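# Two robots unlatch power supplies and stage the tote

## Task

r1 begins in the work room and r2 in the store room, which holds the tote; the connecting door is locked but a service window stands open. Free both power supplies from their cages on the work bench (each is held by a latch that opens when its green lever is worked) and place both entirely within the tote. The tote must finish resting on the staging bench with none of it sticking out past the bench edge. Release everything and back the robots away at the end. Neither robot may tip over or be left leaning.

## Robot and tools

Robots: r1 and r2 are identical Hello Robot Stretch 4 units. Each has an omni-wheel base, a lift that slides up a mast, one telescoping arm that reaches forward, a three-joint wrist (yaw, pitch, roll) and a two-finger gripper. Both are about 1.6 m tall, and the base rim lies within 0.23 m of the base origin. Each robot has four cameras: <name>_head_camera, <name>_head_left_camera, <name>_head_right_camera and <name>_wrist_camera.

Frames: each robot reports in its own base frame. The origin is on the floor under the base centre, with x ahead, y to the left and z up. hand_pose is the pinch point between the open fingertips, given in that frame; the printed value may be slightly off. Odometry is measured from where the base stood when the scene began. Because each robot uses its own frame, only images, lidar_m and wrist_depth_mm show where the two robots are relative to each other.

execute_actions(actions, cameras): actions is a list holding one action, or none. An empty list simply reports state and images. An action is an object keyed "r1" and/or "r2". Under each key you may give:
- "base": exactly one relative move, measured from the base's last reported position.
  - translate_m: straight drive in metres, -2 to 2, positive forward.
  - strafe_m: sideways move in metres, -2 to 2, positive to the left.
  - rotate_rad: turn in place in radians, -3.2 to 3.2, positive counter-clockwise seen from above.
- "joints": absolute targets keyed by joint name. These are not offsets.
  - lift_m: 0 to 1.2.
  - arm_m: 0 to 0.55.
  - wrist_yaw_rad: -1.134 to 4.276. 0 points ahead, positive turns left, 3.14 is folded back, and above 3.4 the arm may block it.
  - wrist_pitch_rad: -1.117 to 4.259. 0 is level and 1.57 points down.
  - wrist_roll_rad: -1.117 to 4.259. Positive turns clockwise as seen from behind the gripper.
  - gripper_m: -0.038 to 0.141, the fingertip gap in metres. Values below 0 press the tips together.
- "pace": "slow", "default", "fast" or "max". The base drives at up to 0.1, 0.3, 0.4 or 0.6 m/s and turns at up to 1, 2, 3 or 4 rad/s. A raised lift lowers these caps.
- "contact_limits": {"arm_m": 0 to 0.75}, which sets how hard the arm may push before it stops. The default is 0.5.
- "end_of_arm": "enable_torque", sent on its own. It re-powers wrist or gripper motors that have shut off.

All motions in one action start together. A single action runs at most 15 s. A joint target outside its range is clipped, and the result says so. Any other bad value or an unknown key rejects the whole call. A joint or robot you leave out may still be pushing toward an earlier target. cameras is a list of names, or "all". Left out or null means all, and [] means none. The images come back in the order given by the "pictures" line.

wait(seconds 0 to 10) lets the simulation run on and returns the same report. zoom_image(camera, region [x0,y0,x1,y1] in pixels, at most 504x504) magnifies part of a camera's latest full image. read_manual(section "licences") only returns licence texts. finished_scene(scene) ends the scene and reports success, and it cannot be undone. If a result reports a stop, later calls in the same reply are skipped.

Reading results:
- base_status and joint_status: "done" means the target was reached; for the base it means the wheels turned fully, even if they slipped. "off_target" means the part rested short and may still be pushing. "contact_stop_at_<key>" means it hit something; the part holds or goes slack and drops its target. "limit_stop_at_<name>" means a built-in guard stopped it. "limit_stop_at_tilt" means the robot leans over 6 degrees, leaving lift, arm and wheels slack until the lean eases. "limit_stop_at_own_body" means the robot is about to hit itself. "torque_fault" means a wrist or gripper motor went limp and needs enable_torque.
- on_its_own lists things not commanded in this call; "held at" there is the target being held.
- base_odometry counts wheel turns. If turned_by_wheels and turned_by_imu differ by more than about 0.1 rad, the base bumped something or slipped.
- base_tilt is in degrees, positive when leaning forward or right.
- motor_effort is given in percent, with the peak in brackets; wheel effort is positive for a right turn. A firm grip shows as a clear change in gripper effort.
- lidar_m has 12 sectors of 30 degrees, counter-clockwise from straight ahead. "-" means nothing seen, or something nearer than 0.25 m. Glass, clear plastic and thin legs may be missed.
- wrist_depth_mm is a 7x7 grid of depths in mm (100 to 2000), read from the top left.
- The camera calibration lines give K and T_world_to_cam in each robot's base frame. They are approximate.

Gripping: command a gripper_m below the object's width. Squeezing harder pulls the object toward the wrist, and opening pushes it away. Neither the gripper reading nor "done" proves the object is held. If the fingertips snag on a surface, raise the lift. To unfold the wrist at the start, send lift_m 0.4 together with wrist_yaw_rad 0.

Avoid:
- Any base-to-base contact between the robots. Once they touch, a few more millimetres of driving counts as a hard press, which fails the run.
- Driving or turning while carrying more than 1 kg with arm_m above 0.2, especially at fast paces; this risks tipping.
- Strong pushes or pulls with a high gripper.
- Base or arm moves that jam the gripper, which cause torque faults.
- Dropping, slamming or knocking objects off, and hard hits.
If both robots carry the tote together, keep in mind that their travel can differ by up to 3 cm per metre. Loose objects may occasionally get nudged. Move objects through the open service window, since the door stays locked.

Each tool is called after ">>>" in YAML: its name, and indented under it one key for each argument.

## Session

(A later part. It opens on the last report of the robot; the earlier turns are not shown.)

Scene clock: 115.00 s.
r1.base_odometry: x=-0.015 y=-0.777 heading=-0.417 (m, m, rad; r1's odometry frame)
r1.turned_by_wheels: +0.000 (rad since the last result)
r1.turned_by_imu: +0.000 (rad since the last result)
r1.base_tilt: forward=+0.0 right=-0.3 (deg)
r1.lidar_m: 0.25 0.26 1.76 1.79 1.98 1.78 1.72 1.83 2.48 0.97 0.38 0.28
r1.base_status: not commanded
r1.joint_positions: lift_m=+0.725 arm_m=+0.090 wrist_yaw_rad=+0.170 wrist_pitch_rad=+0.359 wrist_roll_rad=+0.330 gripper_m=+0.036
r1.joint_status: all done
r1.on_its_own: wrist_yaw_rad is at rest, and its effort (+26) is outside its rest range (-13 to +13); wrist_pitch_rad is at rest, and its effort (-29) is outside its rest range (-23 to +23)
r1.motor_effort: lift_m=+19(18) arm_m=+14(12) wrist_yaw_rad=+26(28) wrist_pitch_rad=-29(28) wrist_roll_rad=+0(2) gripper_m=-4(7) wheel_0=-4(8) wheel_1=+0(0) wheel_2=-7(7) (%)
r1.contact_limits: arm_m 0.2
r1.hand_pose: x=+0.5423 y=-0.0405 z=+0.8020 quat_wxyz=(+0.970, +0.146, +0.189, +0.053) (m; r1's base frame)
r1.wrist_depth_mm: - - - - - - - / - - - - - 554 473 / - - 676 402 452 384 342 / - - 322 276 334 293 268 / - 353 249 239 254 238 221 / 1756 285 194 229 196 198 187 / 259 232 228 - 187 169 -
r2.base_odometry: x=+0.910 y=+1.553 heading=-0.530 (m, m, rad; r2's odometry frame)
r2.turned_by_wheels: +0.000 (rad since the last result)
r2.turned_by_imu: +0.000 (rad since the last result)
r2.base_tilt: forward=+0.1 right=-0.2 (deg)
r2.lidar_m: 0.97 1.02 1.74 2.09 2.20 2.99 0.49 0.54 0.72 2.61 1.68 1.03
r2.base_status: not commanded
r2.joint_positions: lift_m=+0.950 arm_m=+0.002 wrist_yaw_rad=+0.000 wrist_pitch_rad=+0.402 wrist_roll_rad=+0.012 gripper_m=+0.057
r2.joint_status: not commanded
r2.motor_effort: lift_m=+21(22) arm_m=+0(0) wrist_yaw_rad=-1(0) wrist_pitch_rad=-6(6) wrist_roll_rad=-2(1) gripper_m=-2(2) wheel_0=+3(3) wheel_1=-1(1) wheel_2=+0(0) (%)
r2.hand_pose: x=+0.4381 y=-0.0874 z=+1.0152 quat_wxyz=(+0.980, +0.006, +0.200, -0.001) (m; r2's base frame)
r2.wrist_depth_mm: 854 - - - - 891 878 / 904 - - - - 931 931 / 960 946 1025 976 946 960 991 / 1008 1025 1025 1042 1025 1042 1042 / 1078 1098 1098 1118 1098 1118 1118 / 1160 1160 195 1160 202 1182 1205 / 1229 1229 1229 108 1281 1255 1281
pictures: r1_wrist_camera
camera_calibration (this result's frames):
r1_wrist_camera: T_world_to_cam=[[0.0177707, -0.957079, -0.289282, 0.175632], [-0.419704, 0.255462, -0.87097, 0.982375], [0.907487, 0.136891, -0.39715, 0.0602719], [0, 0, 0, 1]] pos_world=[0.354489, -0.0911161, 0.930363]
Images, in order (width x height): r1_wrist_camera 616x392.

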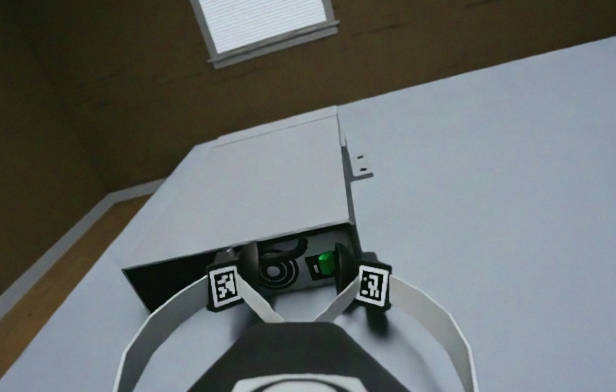

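>>> execute_actions:
  actions:
    - {"r1":{"base":{"strafe_m":-0.009},"joints":{"arm_m":0.097,"gripper_m":0.005},"pace":"slow","contact_limits":{"arm_m":0.3}}}
  cameras: []

>>> execute_actions:
  actions:
    - {"r1":{"base":{"strafe_m":-0.003},"joints":{"arm_m":0.103,"gripper_m":-0.02},"pace":"slow","contact_limits":{"arm_m":0.3}}}
  cameras: ["r1_wrist_camera"]

>>> zoom_image:
  camera: "r1_wrist_camera"
  region: [160, 180, 430, 320]

Scene clock: 116.70 s.
r1.base_odometry: x=-0.019 y=-0.785 heading=-0.417 (m, m, rad; r1's odometry frame)
r1.turned_by_wheels: +0.000 (rad since the last result)
r1.turned_by_imu: +0.001 (rad since the last result)
r1.base_tilt: forward=-0.1 right=-0.3 (deg)
r1.lidar_m: 0.25 0.27 1.74 1.81 1.99 1.78 1.71 1.82 2.46 0.97 0.38 0.28
r1.base_status: done
r1.joint_positions: lift_m=+0.725 arm_m=+0.095 wrist_yaw_rad=+0.181 wrist_pitch_rad=+0.361 wrist_roll_rad=+0.330 gripper_m=+0.006
r1.joint_status: all done
r1.on_its_own: wrist_pitch_rad is at rest, and its effort (-31) is outside its rest range (-23 to +23)
r1.motor_effort: lift_m=+19(19) arm_m=+12(18) wrist_yaw_rad=-6(28) wrist_pitch_rad=-31(33) wrist_roll_rad=-1(0) gripper_m=-24(24) wheel_0=+6(7) wheel_1=+2(0) wheel_2=-5(12) (%)
r1.contact_limits: arm_m 0.3
r1.hand_pose: x=+0.5470 y=-0.0374 z=+0.8015 quat_wxyz=(+0.969, +0.145, +0.191, +0.058) (m; r1's base frame)
r1.wrist_depth_mm: - - - - - - - / - - - - - 544 466 / - - 634 387 445 375 336 / - - 319 271 327 290 265 / - 343 244 234 256 235 219 / 1708 272 187 234 190 191 186 / 258 229 227 - 186 170 -
r2.base_odometry: x=+0.910 y=+1.553 heading=-0.530 (m, m, rad; r2's odometry frame)
r2.turned_by_wheels: +0.000 (rad since the last result)
r2.turned_by_imu: +0.000 (rad since the last result)
r2.base_tilt: forward=+0.1 right=-0.3 (deg)
r2.lidar_m: 0.97 1.02 1.73 2.10 2.19 3.04 0.48 0.55 0.74 2.61 1.73 1.02
r2.base_status: not commanded
r2.joint_positions: lift_m=+0.950 arm_m=+0.002 wrist_yaw_rad=+0.000 wrist_pitch_rad=+0.402 wrist_roll_rad=+0.012 gripper_m=+0.057
r2.joint_status: not commanded
r2.motor_effort: lift_m=+22(21) arm_m=+0(0) wrist_yaw_rad=-1(1) wrist_pitch_rad=-6(7) wrist_roll_rad=+0(2) gripper_m=-2(3) wheel_0=+3(3) wheel_1=-1(1) wheel_2=+0(0) (%)
r2.hand_pose: x=+0.4381 y=-0.0874 z=+1.0152 quat_wxyz=(+0.980, +0.006, +0.200, -0.001) (m; r2's base frame)
r2.wrist_depth_mm: 854 - - - - 878 878 / 891 - - - - 931 931 / 960 960 1025 991 931 976 976 / 1008 1025 1025 1025 1025 1042 1042 / 1060 1078 1098 1098 1078 1118 1098 / 1138 1160 195 1160 202 1205 1205 / 1255 1229 1229 108 1255 1255 1281
pictures: none
No camera images: the call's "cameras" was empty. Leave "cameras" out to get every camera's image.

Scene clock: 117.83 s.
r1.base_odometry: x=-0.020 y=-0.788 heading=-0.416 (m, m, rad; r1's odometry frame)
r1.turned_by_wheels: +0.001 (rad since the last result)
r1.turned_by_imu: +0.001 (rad since the last result)
r1.base_tilt: forward=+0.0 right=-0.3 (deg)
r1.lidar_m: 0.27 0.27 1.73 1.81 1.98 1.79 1.72 1.83 2.46 0.97 0.39 0.27
r1.base_status: done
r1.joint_positions: lift_m=+0.725 arm_m=+0.101 wrist_yaw_rad=+0.186 wrist_pitch_rad=+0.363 wrist_roll_rad=+0.330 gripper_m=-0.019
r1.joint_status: all done
r1.on_its_own: wrist_yaw_rad is at rest, and its effort (-19) is outside its rest range (-13 to +13); wrist_pitch_rad is at rest, and its effort (-38) is outside its rest range (-23 to +23)
r1.motor_effort: lift_m=+20(20) arm_m=+11(13) wrist_yaw_rad=-19(19) wrist_pitch_rad=-38(39) wrist_roll_rad=-1(0) gripper_m=-30(31) wheel_0=+7(8) wheel_1=+2(5) wheel_2=-2(3) (%)
r1.contact_limits: arm_m 0.3
r1.hand_pose: x=+0.5531 y=-0.0361 z=+0.8007 quat_wxyz=(+0.969, +0.144, +0.192, +0.060) (m; r1's base frame)
r1.wrist_depth_mm: - - - - - - - / - - - - - 530 452 / - - 627 379 433 370 330 / - - 312 266 324 286 260 / - 307 239 227 250 231 216 / 1661 254 185 230 187 187 184 / 255 228 224 - 183 168 -
r2.base_odometry: x=+0.910 y=+1.553 heading=-0.530 (m, m, rad; r2's odometry frame)
r2.turned_by_wheels: +0.000 (rad since the last result)
r2.turned_by_imu: +0.000 (rad since the last result)
r2.base_tilt: forward=+0.1 right=-0.2 (deg)
r2.lidar_m: 0.97 1.00 1.70 2.09 2.22 3.03 0.50 0.55 0.74 2.61 1.69 1.01
r2.base_status: not commanded
r2.joint_positions: lift_m=+0.950 arm_m=+0.002 wrist_yaw_rad=+0.000 wrist_pitch_rad=+0.402 wrist_roll_rad=+0.012 gripper_m=+0.057
r2.joint_status: not commanded
r2.motor_effort: lift_m=+22(21) arm_m=-1(0) wrist_yaw_rad=-1(1) wrist_pitch_rad=-7(6) wrist_roll_rad=-3(2) gripper_m=-3(3) wheel_0=+3(3) wheel_1=-1(1) wheel_2=+0(0) (%)
r2.hand_pose: x=+0.4381 y=-0.0874 z=+1.0152 quat_wxyz=(+0.980, +0.006, +0.200, -0.001) (m; r2's base frame)
r2.wrist_depth_mm: 854 - - - - 878 878 / 904 - - - - 931 931 / 946 960 1025 976 931 946 976 / 1025 1025 1025 1025 1042 1042 1060 / 1078 1098 1098 1098 1098 1118 1118 / 1160 1182 194 1160 202 1205 1205 / 1255 1229 1255 108 1255 1255 1281
pictures: r1_wrist_camera
camera_calibration (this result's frames):
r1_wrist_camera: T_world_to_cam=[[0.0318671, -0.956905, -0.288647, 0.170997], [-0.427258, 0.248035, -0.869442, 0.987364], [0.903568, 0.151033, -0.400942, 0.0551106], [0, 0, 0, 1]] pos_world=[0.366614, -0.0895969, 0.929909]
Images, in order (width x height): r1_wrist_camera 616x392.

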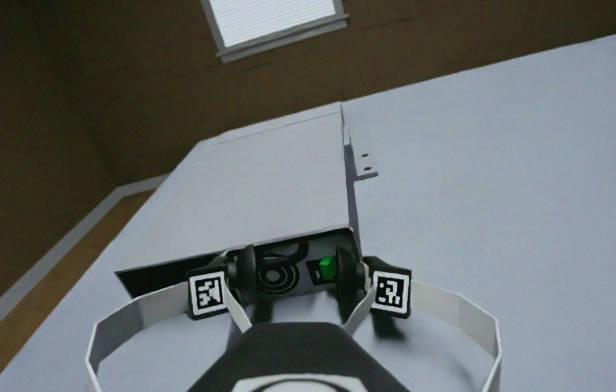

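Region (160, 180, 430, 320) of r1_wrist_camera's 616x392 image, scaled by 1.867; it fills the top 261 rows of this view, and the rest is white.

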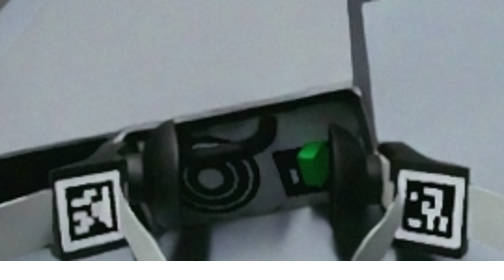

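>>> execute_actions:
  actions:
    - {"r1":{"joints":{"arm_m":0.107,"gripper_m":-0.038,"lift_m":0.721},"pace":"slow","contact_limits":{"arm_m":0.3}}}
  cameras: ["r1_wrist_camera"]

>>> execute_actions:
  actions:
    - {"r1":{"joints":{"arm_m":0.098},"pace":"slow"}}
  cameras: ["r1_wrist_camera"]

>>> zoom_image:
  camera: "r1_wrist_camera"
  region: [160, 180, 430, 320]

Scene clock: 118.93 s.
r1.base_odometry: x=-0.020 y=-0.788 heading=-0.416 (m, m, rad; r1's odometry frame)
r1.turned_by_wheels: +0.000 (rad since the last result)
r1.turned_by_imu: +0.000 (rad since the last result)
r1.base_tilt: forward=-0.1 right=-0.4 (deg)
r1.lidar_m: 0.26 0.27 1.77 1.81 1.98 1.78 1.70 1.81 2.47 0.95 0.38 0.28
r1.base_status: not commanded
r1.joint_positions: lift_m=+0.721 arm_m=+0.105 wrist_yaw_rad=+0.186 wrist_pitch_rad=+0.361 wrist_roll_rad=+0.330 gripper_m=-0.037
r1.joint_status: all done
r1.on_its_own: wrist_yaw_rad is at rest, and its effort (-17) is outside its rest range (-13 to +13); wrist_pitch_rad is at rest, and its effort (-33) is outside its rest range (-23 to +23)
r1.motor_effort: lift_m=+20(22) arm_m=+11(14) wrist_yaw_rad=-17(18) wrist_pitch_rad=-33(38) wrist_roll_rad=+0(2) gripper_m=-31(32) wheel_0=+7(7) wheel_1=+2(2) wheel_2=-2(2) (%)
r1.contact_limits: arm_m 0.3
r1.hand_pose: x=+0.5572 y=-0.0361 z=+0.7974 quat_wxyz=(+0.969, +0.144, +0.191, +0.061) (m; r1's base frame)
r1.wrist_depth_mm: - - - - - - - / - - - - - 525 449 / - - 603 370 433 366 329 / - - 304 259 319 281 259 / - 290 233 221 250 229 213 / 991 167 179 226 181 178 181 / 248 227 220 - 181 164 -
r2.base_odometry: x=+0.910 y=+1.553 heading=-0.530 (m, m, rad; r2's odometry frame)
r2.turned_by_wheels: +0.000 (rad since the last result)
r2.turned_by_imu: +0.000 (rad since the last result)
r2.base_tilt: forward=+0.1 right=-0.2 (deg)
r2.lidar_m: 0.95 1.01 1.72 2.10 2.19 3.01 0.49 0.54 0.76 2.62 1.73 1.03
r2.base_status: not commanded
r2.joint_positions: lift_m=+0.950 arm_m=+0.002 wrist_yaw_rad=+0.000 wrist_pitch_rad=+0.402 wrist_roll_rad=+0.012 gripper_m=+0.057
r2.joint_status: not commanded
r2.motor_effort: lift_m=+21(21) arm_m=+0(0) wrist_yaw_rad=-1(1) wrist_pitch_rad=-7(6) wrist_roll_rad=-1(3) gripper_m=-2(2) wheel_0=+3(3) wheel_1=-1(1) wheel_2=+0(1) (%)
r2.hand_pose: x=+0.4381 y=-0.0874 z=+1.0152 quat_wxyz=(+0.980, +0.006, +0.200, -0.001) (m; r2's base frame)
r2.wrist_depth_mm: 854 - - - - 891 891 / 904 - - - - 931 931 / 946 960 1025 976 931 960 991 / 1008 1008 1025 1025 1025 1042 1060 / 1078 1078 1098 1098 1078 1098 1118 / 1160 1160 195 1160 202 1182 1205 / 1255 1229 1255 108 1255 1281 1281
pictures: r1_wrist_camera
camera_calibration (this result's frames):
r1_wrist_camera: T_world_to_cam=[[0.0323868, -0.956838, -0.288812, 0.169742], [-0.425507, 0.248269, -0.870233, 0.985845], [0.904375, 0.151076, -0.399101, 0.0481252], [0, 0, 0, 1]] pos_world=[0.370463, -0.0896097, 0.926145]
Images, in order (width x height): r1_wrist_camera 616x392.

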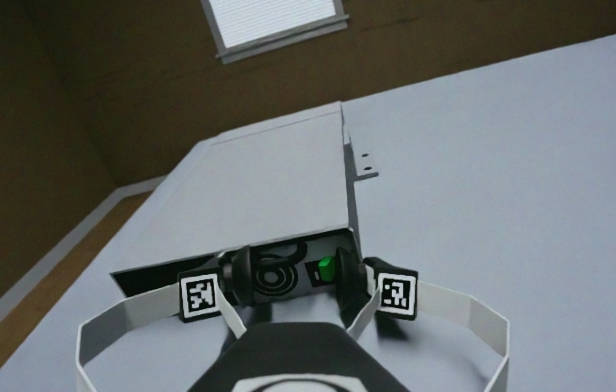

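Scene clock: 119.80 s.
r1.base_odometry: x=-0.020 y=-0.788 heading=-0.416 (m, m, rad; r1's odometry frame)
r1.turned_by_wheels: +0.000 (rad since the last result)
r1.turned_by_imu: +0.000 (rad since the last result)
r1.base_tilt: forward=+0.0 right=-0.4 (deg)
r1.lidar_m: 0.26 0.28 1.75 1.82 1.99 1.78 1.71 1.80 2.45 0.96 0.38 0.28
r1.base_status: not commanded
r1.joint_positions: lift_m=+0.721 arm_m=+0.100 wrist_yaw_rad=+0.189 wrist_pitch_rad=+0.358 wrist_roll_rad=+0.330 gripper_m=-0.037
r1.joint_status: all done
r1.on_its_own: wrist_yaw_rad is at rest, and its effort (-25) is outside its rest range (-13 to +13)
r1.motor_effort: lift_m=+21(22) arm_m=-13(14) wrist_yaw_rad=-25(25) wrist_pitch_rad=-23(32) wrist_roll_rad=+1(1) gripper_m=-36(36) wheel_0=+5(7) wheel_1=+0(1) wheel_2=+5(5) (%)
r1.hand_pose: x=+0.5531 y=-0.0352 z=+0.7981 quat_wxyz=(+0.969, +0.144, +0.190, +0.062) (m; r1's base frame)
r1.wrist_depth_mm: - - - - - - - / - - - - - 535 455 / - - 654 379 436 373 329 / - - 310 264 325 282 262 / - 307 236 224 248 230 214 / 1708 164 196 229 183 182 182 / 254 229 221 - 181 165 -
r2.base_odometry: x=+0.910 y=+1.553 heading=-0.530 (m, m, rad; r2's odometry frame)
r2.turned_by_wheels: +0.000 (rad since the last result)
r2.turned_by_imu: +0.000 (rad since the last result)
r2.base_tilt: forward=+0.1 right=-0.2 (deg)
r2.lidar_m: 0.96 0.98 1.74 2.09 2.22 3.00 0.49 0.54 0.75 2.60 1.75 1.02
r2.base_status: not commanded
r2.joint_positions: lift_m=+0.950 arm_m=+0.002 wrist_yaw_rad=+0.000 wrist_pitch_rad=+0.402 wrist_roll_rad=+0.012 gripper_m=+0.057
r2.joint_status: not commanded
r2.motor_effort: lift_m=+21(21) arm_m=+0(1) wrist_yaw_rad=-1(1) wrist_pitch_rad=-6(6) wrist_roll_rad=-2(2) gripper_m=-3(4) wheel_0=+3(3) wheel_1=-1(1) wheel_2=-1(0) (%)
r2.hand_pose: x=+0.4381 y=-0.0874 z=+1.0152 quat_wxyz=(+0.980, +0.006, +0.200, -0.001) (m; r2's base frame)
r2.wrist_depth_mm: 854 - - - - 891 878 / 904 - - - - 931 946 / 946 960 1042 976 946 960 976 / 1025 1008 1025 1025 1042 1042 1042 / 1078 1078 1098 1098 1078 1118 1118 / 1160 1160 195 1160 202 1182 1205 / 1229 1229 1229 108 1255 1255 1281
pictures: r1_wrist_camera
camera_calibration (this result's frames):
r1_wrist_camera: T_world_to_cam=[[0.0361978, -0.95656, -0.289279, 0.169227], [-0.423234, 0.247553, -0.871545, 0.984307], [0.905297, 0.153981, -0.395888, 0.0490663], [0, 0, 0, 1]] pos_world=[0.366047, -0.0893478, 0.926246]
Images, in order (width x height): r1_wrist_camera 616x392.

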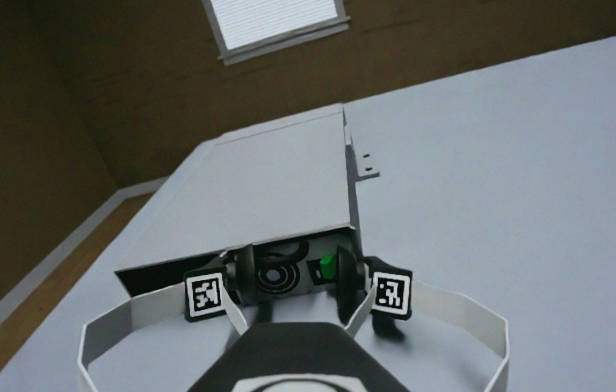

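Region (160, 180, 430, 320) of r1_wrist_camera's 616x392 image, scaled by 1.867; it fills the top 261 rows of this view, and the rest is white.

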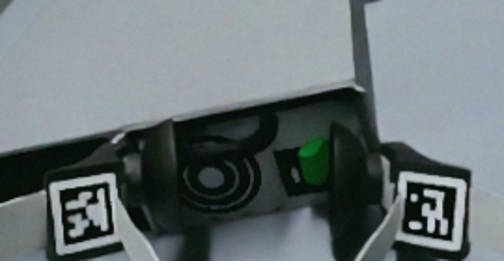

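>>> execute_actions:
  actions:
    - {"r1":{"joints":{"arm_m":0.094},"pace":"slow"}}
  cameras: ["r1_wrist_camera"]

>>> zoom_image:
  camera: "r1_wrist_camera"
  region: [160, 180, 430, 320]

Scene clock: 120.53 s.
r1.base_odometry: x=-0.020 y=-0.788 heading=-0.416 (m, m, rad; r1's odometry frame)
r1.turned_by_wheels: +0.000 (rad since the last result)
r1.turned_by_imu: +0.000 (rad since the last result)
r1.base_tilt: forward=+0.0 right=-0.3 (deg)
r1.lidar_m: 0.25 0.28 1.77 1.81 1.98 1.77 1.71 1.81 2.49 0.96 0.37 0.27
r1.base_status: not commanded
r1.joint_positions: lift_m=+0.721 arm_m=+0.096 wrist_yaw_rad=+0.188 wrist_pitch_rad=+0.355 wrist_roll_rad=+0.329 gripper_m=-0.037
r1.joint_status: all done
r1.on_its_own: wrist_yaw_rad is at rest, and its effort (-25) is outside its rest range (-13 to +13)
r1.motor_effort: lift_m=+22(22) arm_m=-13(14) wrist_yaw_rad=-25(27) wrist_pitch_rad=-15(23) wrist_roll_rad=+0(4) gripper_m=-35(39) wheel_0=+4(5) wheel_1=-1(1) wheel_2=+6(6) (%)
r1.hand_pose: x=+0.5492 y=-0.0353 z=+0.7988 quat_wxyz=(+0.969, +0.144, +0.189, +0.062) (m; r1's base frame)
r1.wrist_depth_mm: - - - - - - - / - - - - - 544 469 / - - - 387 445 377 334 / - - 315 270 327 287 263 / - 310 240 228 251 233 216 / 1808 251 181 230 181 184 183 / 257 231 224 - 183 167 -
r2.base_odometry: x=+0.910 y=+1.553 heading=-0.530 (m, m, rad; r2's odometry frame)
r2.turned_by_wheels: +0.000 (rad since the last result)
r2.turned_by_imu: +0.000 (rad since the last result)
r2.base_tilt: forward=+0.1 right=-0.2 (deg)
r2.lidar_m: 0.98 1.03 1.76 2.11 2.19 3.02 0.50 0.55 0.75 2.64 1.72 1.03
r2.base_status: not commanded
r2.joint_positions: lift_m=+0.950 arm_m=+0.002 wrist_yaw_rad=+0.000 wrist_pitch_rad=+0.402 wrist_roll_rad=+0.012 gripper_m=+0.057
r2.joint_status: not commanded
r2.motor_effort: lift_m=+21(21) arm_m=+0(1) wrist_yaw_rad=+0(1) wrist_pitch_rad=-6(6) wrist_roll_rad=-2(1) gripper_m=-4(3) wheel_0=+3(3) wheel_1=-1(1) wheel_2=+0(0) (%)
r2.hand_pose: x=+0.4381 y=-0.0874 z=+1.0152 quat_wxyz=(+0.980, +0.006, +0.200, -0.001) (m; r2's base frame)
r2.wrist_depth_mm: 854 - - - - 891 878 / 904 - - - - 931 931 / 960 960 1008 991 931 960 991 / 1008 1025 1025 1025 1025 1042 1042 / 1078 1078 1098 1098 1078 1098 1098 / 1160 1160 195 1160 202 1205 1205 / 1255 1229 1255 108 1255 1255 1281
pictures: r1_wrist_camera
camera_calibration (this result's frames):
r1_wrist_camera: T_world_to_cam=[[0.0366873, -0.956542, -0.289278, 0.169232], [-0.420997, 0.247738, -0.872575, 0.98285], [0.90632, 0.153798, -0.393613, 0.0504813], [0, 0, 0, 1]] pos_world=[0.361817, -0.0893757, 0.926436]
Images, in order (width x height): r1_wrist_camera 616x392.

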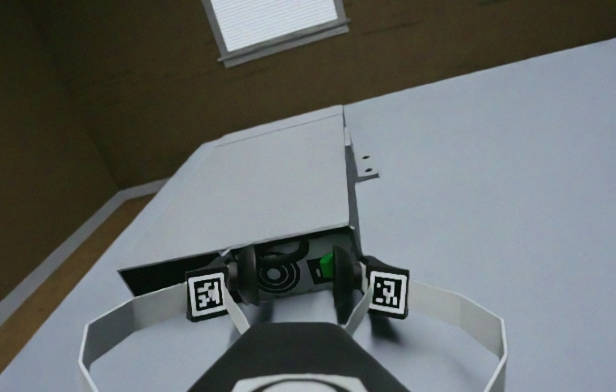

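Region (160, 180, 430, 320) of r1_wrist_camera's 616x392 image, scaled by 1.867; it fills the top 261 rows of this view, and the rest is white.

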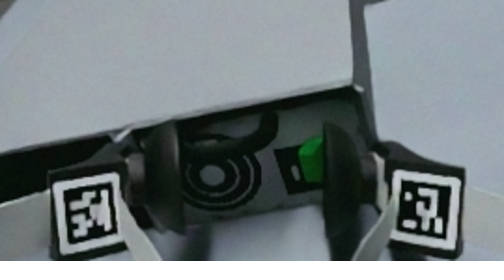

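>>> execute_actions:
  actions:
    - {"r1":{"base":{"strafe_m":0.004},"joints":{"arm_m":0.094,"gripper_m":0.02},"pace":"slow"}}
  cameras: ["r1_wrist_camera"]

>>> zoom_image:
  camera: "r1_wrist_camera"
  region: [160, 180, 430, 320]

Scene clock: 122.83 s.
r1.base_odometry: x=-0.018 y=-0.784 heading=-0.416 (m, m, rad; r1's odometry frame)
r1.turned_by_wheels: -0.001 (rad since the last result)
r1.turned_by_imu: +0.000 (rad since the last result)
r1.base_tilt: forward=-0.2 right=-0.3 (deg)
r1.lidar_m: 0.26 0.28 1.75 1.81 1.99 1.76 1.73 1.80 2.48 0.96 0.39 0.29
r1.base_status: done
r1.joint_positions: lift_m=+0.721 arm_m=+0.094 wrist_yaw_rad=+0.174 wrist_pitch_rad=+0.356 wrist_roll_rad=+0.329 gripper_m=+0.020
r1.joint_status: all done
r1.on_its_own: wrist_yaw_rad is at rest, and its effort (+17) is outside its rest range (-13 to +13)
r1.motor_effort: lift_m=+20(22) arm_m=+0(13) wrist_yaw_rad=+17(26) wrist_pitch_rad=-18(19) wrist_roll_rad=+1(0) gripper_m=-12(35) wheel_0=+2(2) wheel_1=+2(3) wheel_2=-10(11) (%)
r1.hand_pose: x=+0.5464 y=-0.0394 z=+0.7987 quat_wxyz=(+0.970, +0.146, +0.188, +0.055) (m; r1's base frame)
r1.wrist_depth_mm: - - - - - - - / - - - - - 554 473 / - - 683 402 452 382 342 / - - 322 278 329 291 266 / - 315 245 235 260 235 218 / 1708 276 206 232 192 195 185 / 256 232 226 - 185 167 -
r2.base_odometry: x=+0.910 y=+1.553 heading=-0.530 (m, m, rad; r2's odometry frame)
r2.turned_by_wheels: +0.000 (rad since the last result)
r2.turned_by_imu: +0.001 (rad since the last result)
r2.base_tilt: forward=+0.1 right=-0.2 (deg)
r2.lidar_m: 0.95 1.02 1.72 2.08 2.22 3.04 0.50 0.53 0.73 2.60 1.67 1.03
r2.base_status: not commanded
r2.joint_positions: lift_m=+0.950 arm_m=+0.002 wrist_yaw_rad=+0.000 wrist_pitch_rad=+0.402 wrist_roll_rad=+0.012 gripper_m=+0.057
r2.joint_status: not commanded
r2.motor_effort: lift_m=+21(21) arm_m=-1(1) wrist_yaw_rad=-1(1) wrist_pitch_rad=-6(6) wrist_roll_rad=-3(1) gripper_m=-3(3) wheel_0=+3(3) wheel_1=-1(1) wheel_2=+0(0) (%)
r2.hand_pose: x=+0.4381 y=-0.0874 z=+1.0152 quat_wxyz=(+0.980, +0.006, +0.200, -0.001) (m; r2's base frame)
r2.wrist_depth_mm: 854 - - - - 878 878 / 904 - - - - 946 931 / 960 946 1025 976 931 960 991 / 1008 1008 1025 1025 1025 1042 1042 / 1078 1098 1098 1098 1078 1118 1138 / 1160 1160 195 1160 202 1182 1205 / 1229 1229 1255 108 1255 1255 1281
pictures: r1_wrist_camera
camera_calibration (this result's frames):
r1_wrist_camera: T_world_to_cam=[[0.0225633, -0.957023, -0.289133, 0.172963], [-0.418223, 0.25365, -0.872211, 0.980988], [0.908064, 0.140602, -0.394525, 0.0528713], [0, 0, 0, 1]] pos_world=[0.358358, -0.0907316, 0.926497]
Images, in order (width x height): r1_wrist_camera 616x392.

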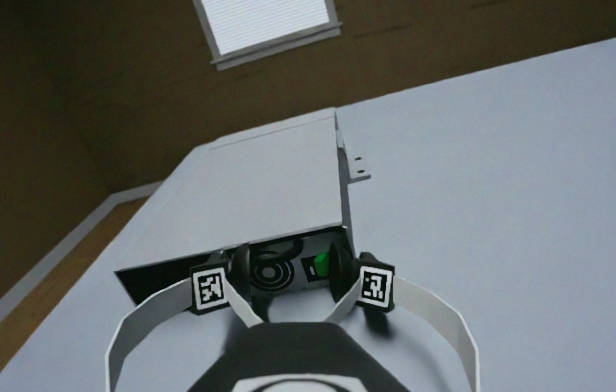

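Region (160, 180, 430, 320) of r1_wrist_camera's 616x392 image, scaled by 1.867; it fills the top 261 rows of this view, and the rest is white.

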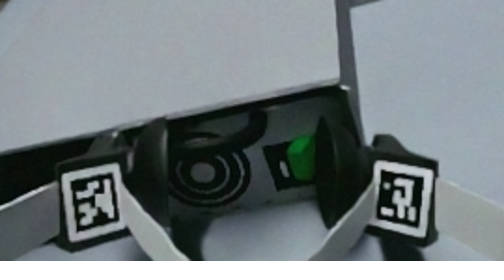

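>>> execute_actions:
  actions:
    - {"r1":{"joints":{"arm_m":0.100,"gripper_m":-0.012,"lift_m":0.719},"pace":"slow","contact_limits":{"arm_m":0.3}}}
  cameras: []

>>> execute_actions:
  actions:
    - {"r1":{"joints":{"arm_m":0.106,"gripper_m":-0.038,"lift_m":0.717},"pace":"slow","contact_limits":{"arm_m":0.3}}}
  cameras: ["r1_wrist_camera"]

>>> execute_actions:
  actions:
    - {"r1":{"joints":{"arm_m":0.092},"pace":"max"}}
  cameras: ["r1_wrist_camera"]

>>> zoom_image:
  camera: "r1_wrist_camera"
  region: [160, 180, 430, 320]

Scene clock: 124.50 s.
r1.base_odometry: x=-0.018 y=-0.784 heading=-0.416 (m, m, rad; r1's odometry frame)
r1.turned_by_wheels: +0.000 (rad since the last result)
r1.turned_by_imu: +0.001 (rad since the last result)
r1.base_tilt: forward=-0.1 right=-0.3 (deg)
r1.lidar_m: 0.26 0.29 1.77 1.81 1.98 1.78 1.71 1.83 2.47 0.95 0.38 0.28
r1.base_status: not commanded
r1.joint_positions: lift_m=+0.719 arm_m=+0.098 wrist_yaw_rad=+0.178 wrist_pitch_rad=+0.355 wrist_roll_rad=+0.329 gripper_m=-0.011
r1.joint_status: all done
r1.motor_effort: lift_m=+16(19) arm_m=+14(19) wrist_yaw_rad=+4(17) wrist_pitch_rad=-14(18) wrist_roll_rad=-1(1) gripper_m=-25(24) wheel_0=+3(3) wheel_1=+2(2) wheel_2=-8(10) (%)
r1.contact_limits: arm_m 0.3
r1.hand_pose: x=+0.5502 y=-0.0381 z=+0.7974 quat_wxyz=(+0.970, +0.145, +0.188, +0.058) (m; r1's base frame)
r1.wrist_depth_mm: - - - - - - - / - - - - - 554 473 / - - - 389 445 379 336 / - - 317 271 327 290 263 / - 314 241 229 254 233 217 / 1708 254 187 231 189 186 184 / 255 227 224 - 183 166 -
r2.base_odometry: x=+0.910 y=+1.553 heading=-0.530 (m, m, rad; r2's odometry frame)
r2.turned_by_wheels: +0.000 (rad since the last result)
r2.turned_by_imu: +0.000 (rad since the last result)
r2.base_tilt: forward=+0.2 right=-0.2 (deg)
r2.lidar_m: 0.95 1.03 1.74 2.11 2.17 2.99 0.50 0.54 0.76 2.62 1.72 1.01
r2.base_status: not commanded
r2.joint_positions: lift_m=+0.950 arm_m=+0.002 wrist_yaw_rad=+0.000 wrist_pitch_rad=+0.402 wrist_roll_rad=+0.012 gripper_m=+0.057
r2.joint_status: not commanded
r2.motor_effort: lift_m=+22(21) arm_m=+0(1) wrist_yaw_rad=-1(1) wrist_pitch_rad=-6(6) wrist_roll_rad=-2(2) gripper_m=-3(3) wheel_0=+3(3) wheel_1=-1(1) wheel_2=+0(0) (%)
r2.hand_pose: x=+0.4381 y=-0.0874 z=+1.0152 quat_wxyz=(+0.980, +0.006, +0.200, -0.001) (m; r2's base frame)
r2.wrist_depth_mm: 854 - - - - 891 878 / 904 - - - - 931 931 / 960 960 1025 976 946 960 991 / 1025 1025 1025 1042 1042 1042 1060 / 1098 1078 1098 1118 1078 1118 1098 / 1138 1160 195 1160 202 1182 1205 / 1255 1229 1255 108 1281 1281 1255
pictures: none
No camera images: the call's "cameras" was empty. Leave "cameras" out to get every camera's image.

Scene clock: 125.63 s.
r1.base_odometry: x=-0.018 y=-0.784 heading=-0.416 (m, m, rad; r1's odometry frame)
r1.turned_by_wheels: +0.000 (rad since the last result)
r1.turned_by_imu: +0.000 (rad since the last result)
r1.base_tilt: forward=-0.1 right=-0.4 (deg)
r1.lidar_m: 0.26 0.29 1.74 1.80 1.99 1.77 1.72 1.82 2.47 0.97 0.37 0.28
r1.base_status: not commanded
r1.joint_positions: lift_m=+0.717 arm_m=+0.104 wrist_yaw_rad=+0.179 wrist_pitch_rad=+0.355 wrist_roll_rad=+0.329 gripper_m=-0.037
r1.joint_status: all done
r1.motor_effort: lift_m=+16(16) arm_m=+14(16) wrist_yaw_rad=+1(10) wrist_pitch_rad=-17(17) wrist_roll_rad=+1(2) gripper_m=-28(27) wheel_0=+4(4) wheel_1=+2(2) wheel_2=-7(7) (%)
r1.contact_limits: arm_m 0.3
r1.hand_pose: x=+0.5561 y=-0.0378 z=+0.7952 quat_wxyz=(+0.970, +0.145, +0.188, +0.058) (m; r1's base frame)
r1.wrist_depth_mm: - - - - - - - / - - - - - 544 462 / - - 668 382 439 375 334 / - - 309 264 320 283 260 / - 290 234 223 252 229 213 / 1008 168 193 228 182 179 181 / 250 228 221 - 181 165 -
r2.base_odometry: x=+0.910 y=+1.553 heading=-0.530 (m, m, rad; r2's odometry frame)
r2.turned_by_wheels: +0.000 (rad since the last result)
r2.turned_by_imu: +0.000 (rad since the last result)
r2.base_tilt: forward=+0.2 right=-0.2 (deg)
r2.lidar_m: 0.97 1.02 1.71 2.10 2.18 3.02 0.48 0.54 0.74 2.60 1.71 1.00
r2.base_status: not commanded
r2.joint_positions: lift_m=+0.950 arm_m=+0.002 wrist_yaw_rad=+0.000 wrist_pitch_rad=+0.402 wrist_roll_rad=+0.012 gripper_m=+0.057
r2.joint_status: not commanded
r2.motor_effort: lift_m=+21(21) arm_m=+0(0) wrist_yaw_rad=-1(0) wrist_pitch_rad=-6(6) wrist_roll_rad=-2(2) gripper_m=-3(3) wheel_0=+3(3) wheel_1=-1(1) wheel_2=+0(0) (%)
r2.hand_pose: x=+0.4381 y=-0.0874 z=+1.0152 quat_wxyz=(+0.980, +0.006, +0.200, -0.001) (m; r2's base frame)
r2.wrist_depth_mm: 854 - - - - 891 866 / 904 - - - - 931 931 / 946 976 1025 976 946 960 991 / 1008 1025 1025 1025 1042 1042 1060 / 1078 1078 1078 1098 1098 1118 1118 / 1160 1160 194 1160 202 1182 1205 / 1229 1229 1255 108 1255 1255 1281
pictures: r1_wrist_camera
camera_calibration (this result's frames):
r1_wrist_camera: T_world_to_cam=[[0.0281392, -0.956839, -0.289252, 0.170264], [-0.418912, 0.251442, -0.872519, 0.982218], [0.907591, 0.145723, -0.393756, 0.0422509], [0, 0, 0, 1]] pos_world=[0.368325, -0.0902131, 0.922889]
Images, in order (width x height): r1_wrist_camera 616x392.

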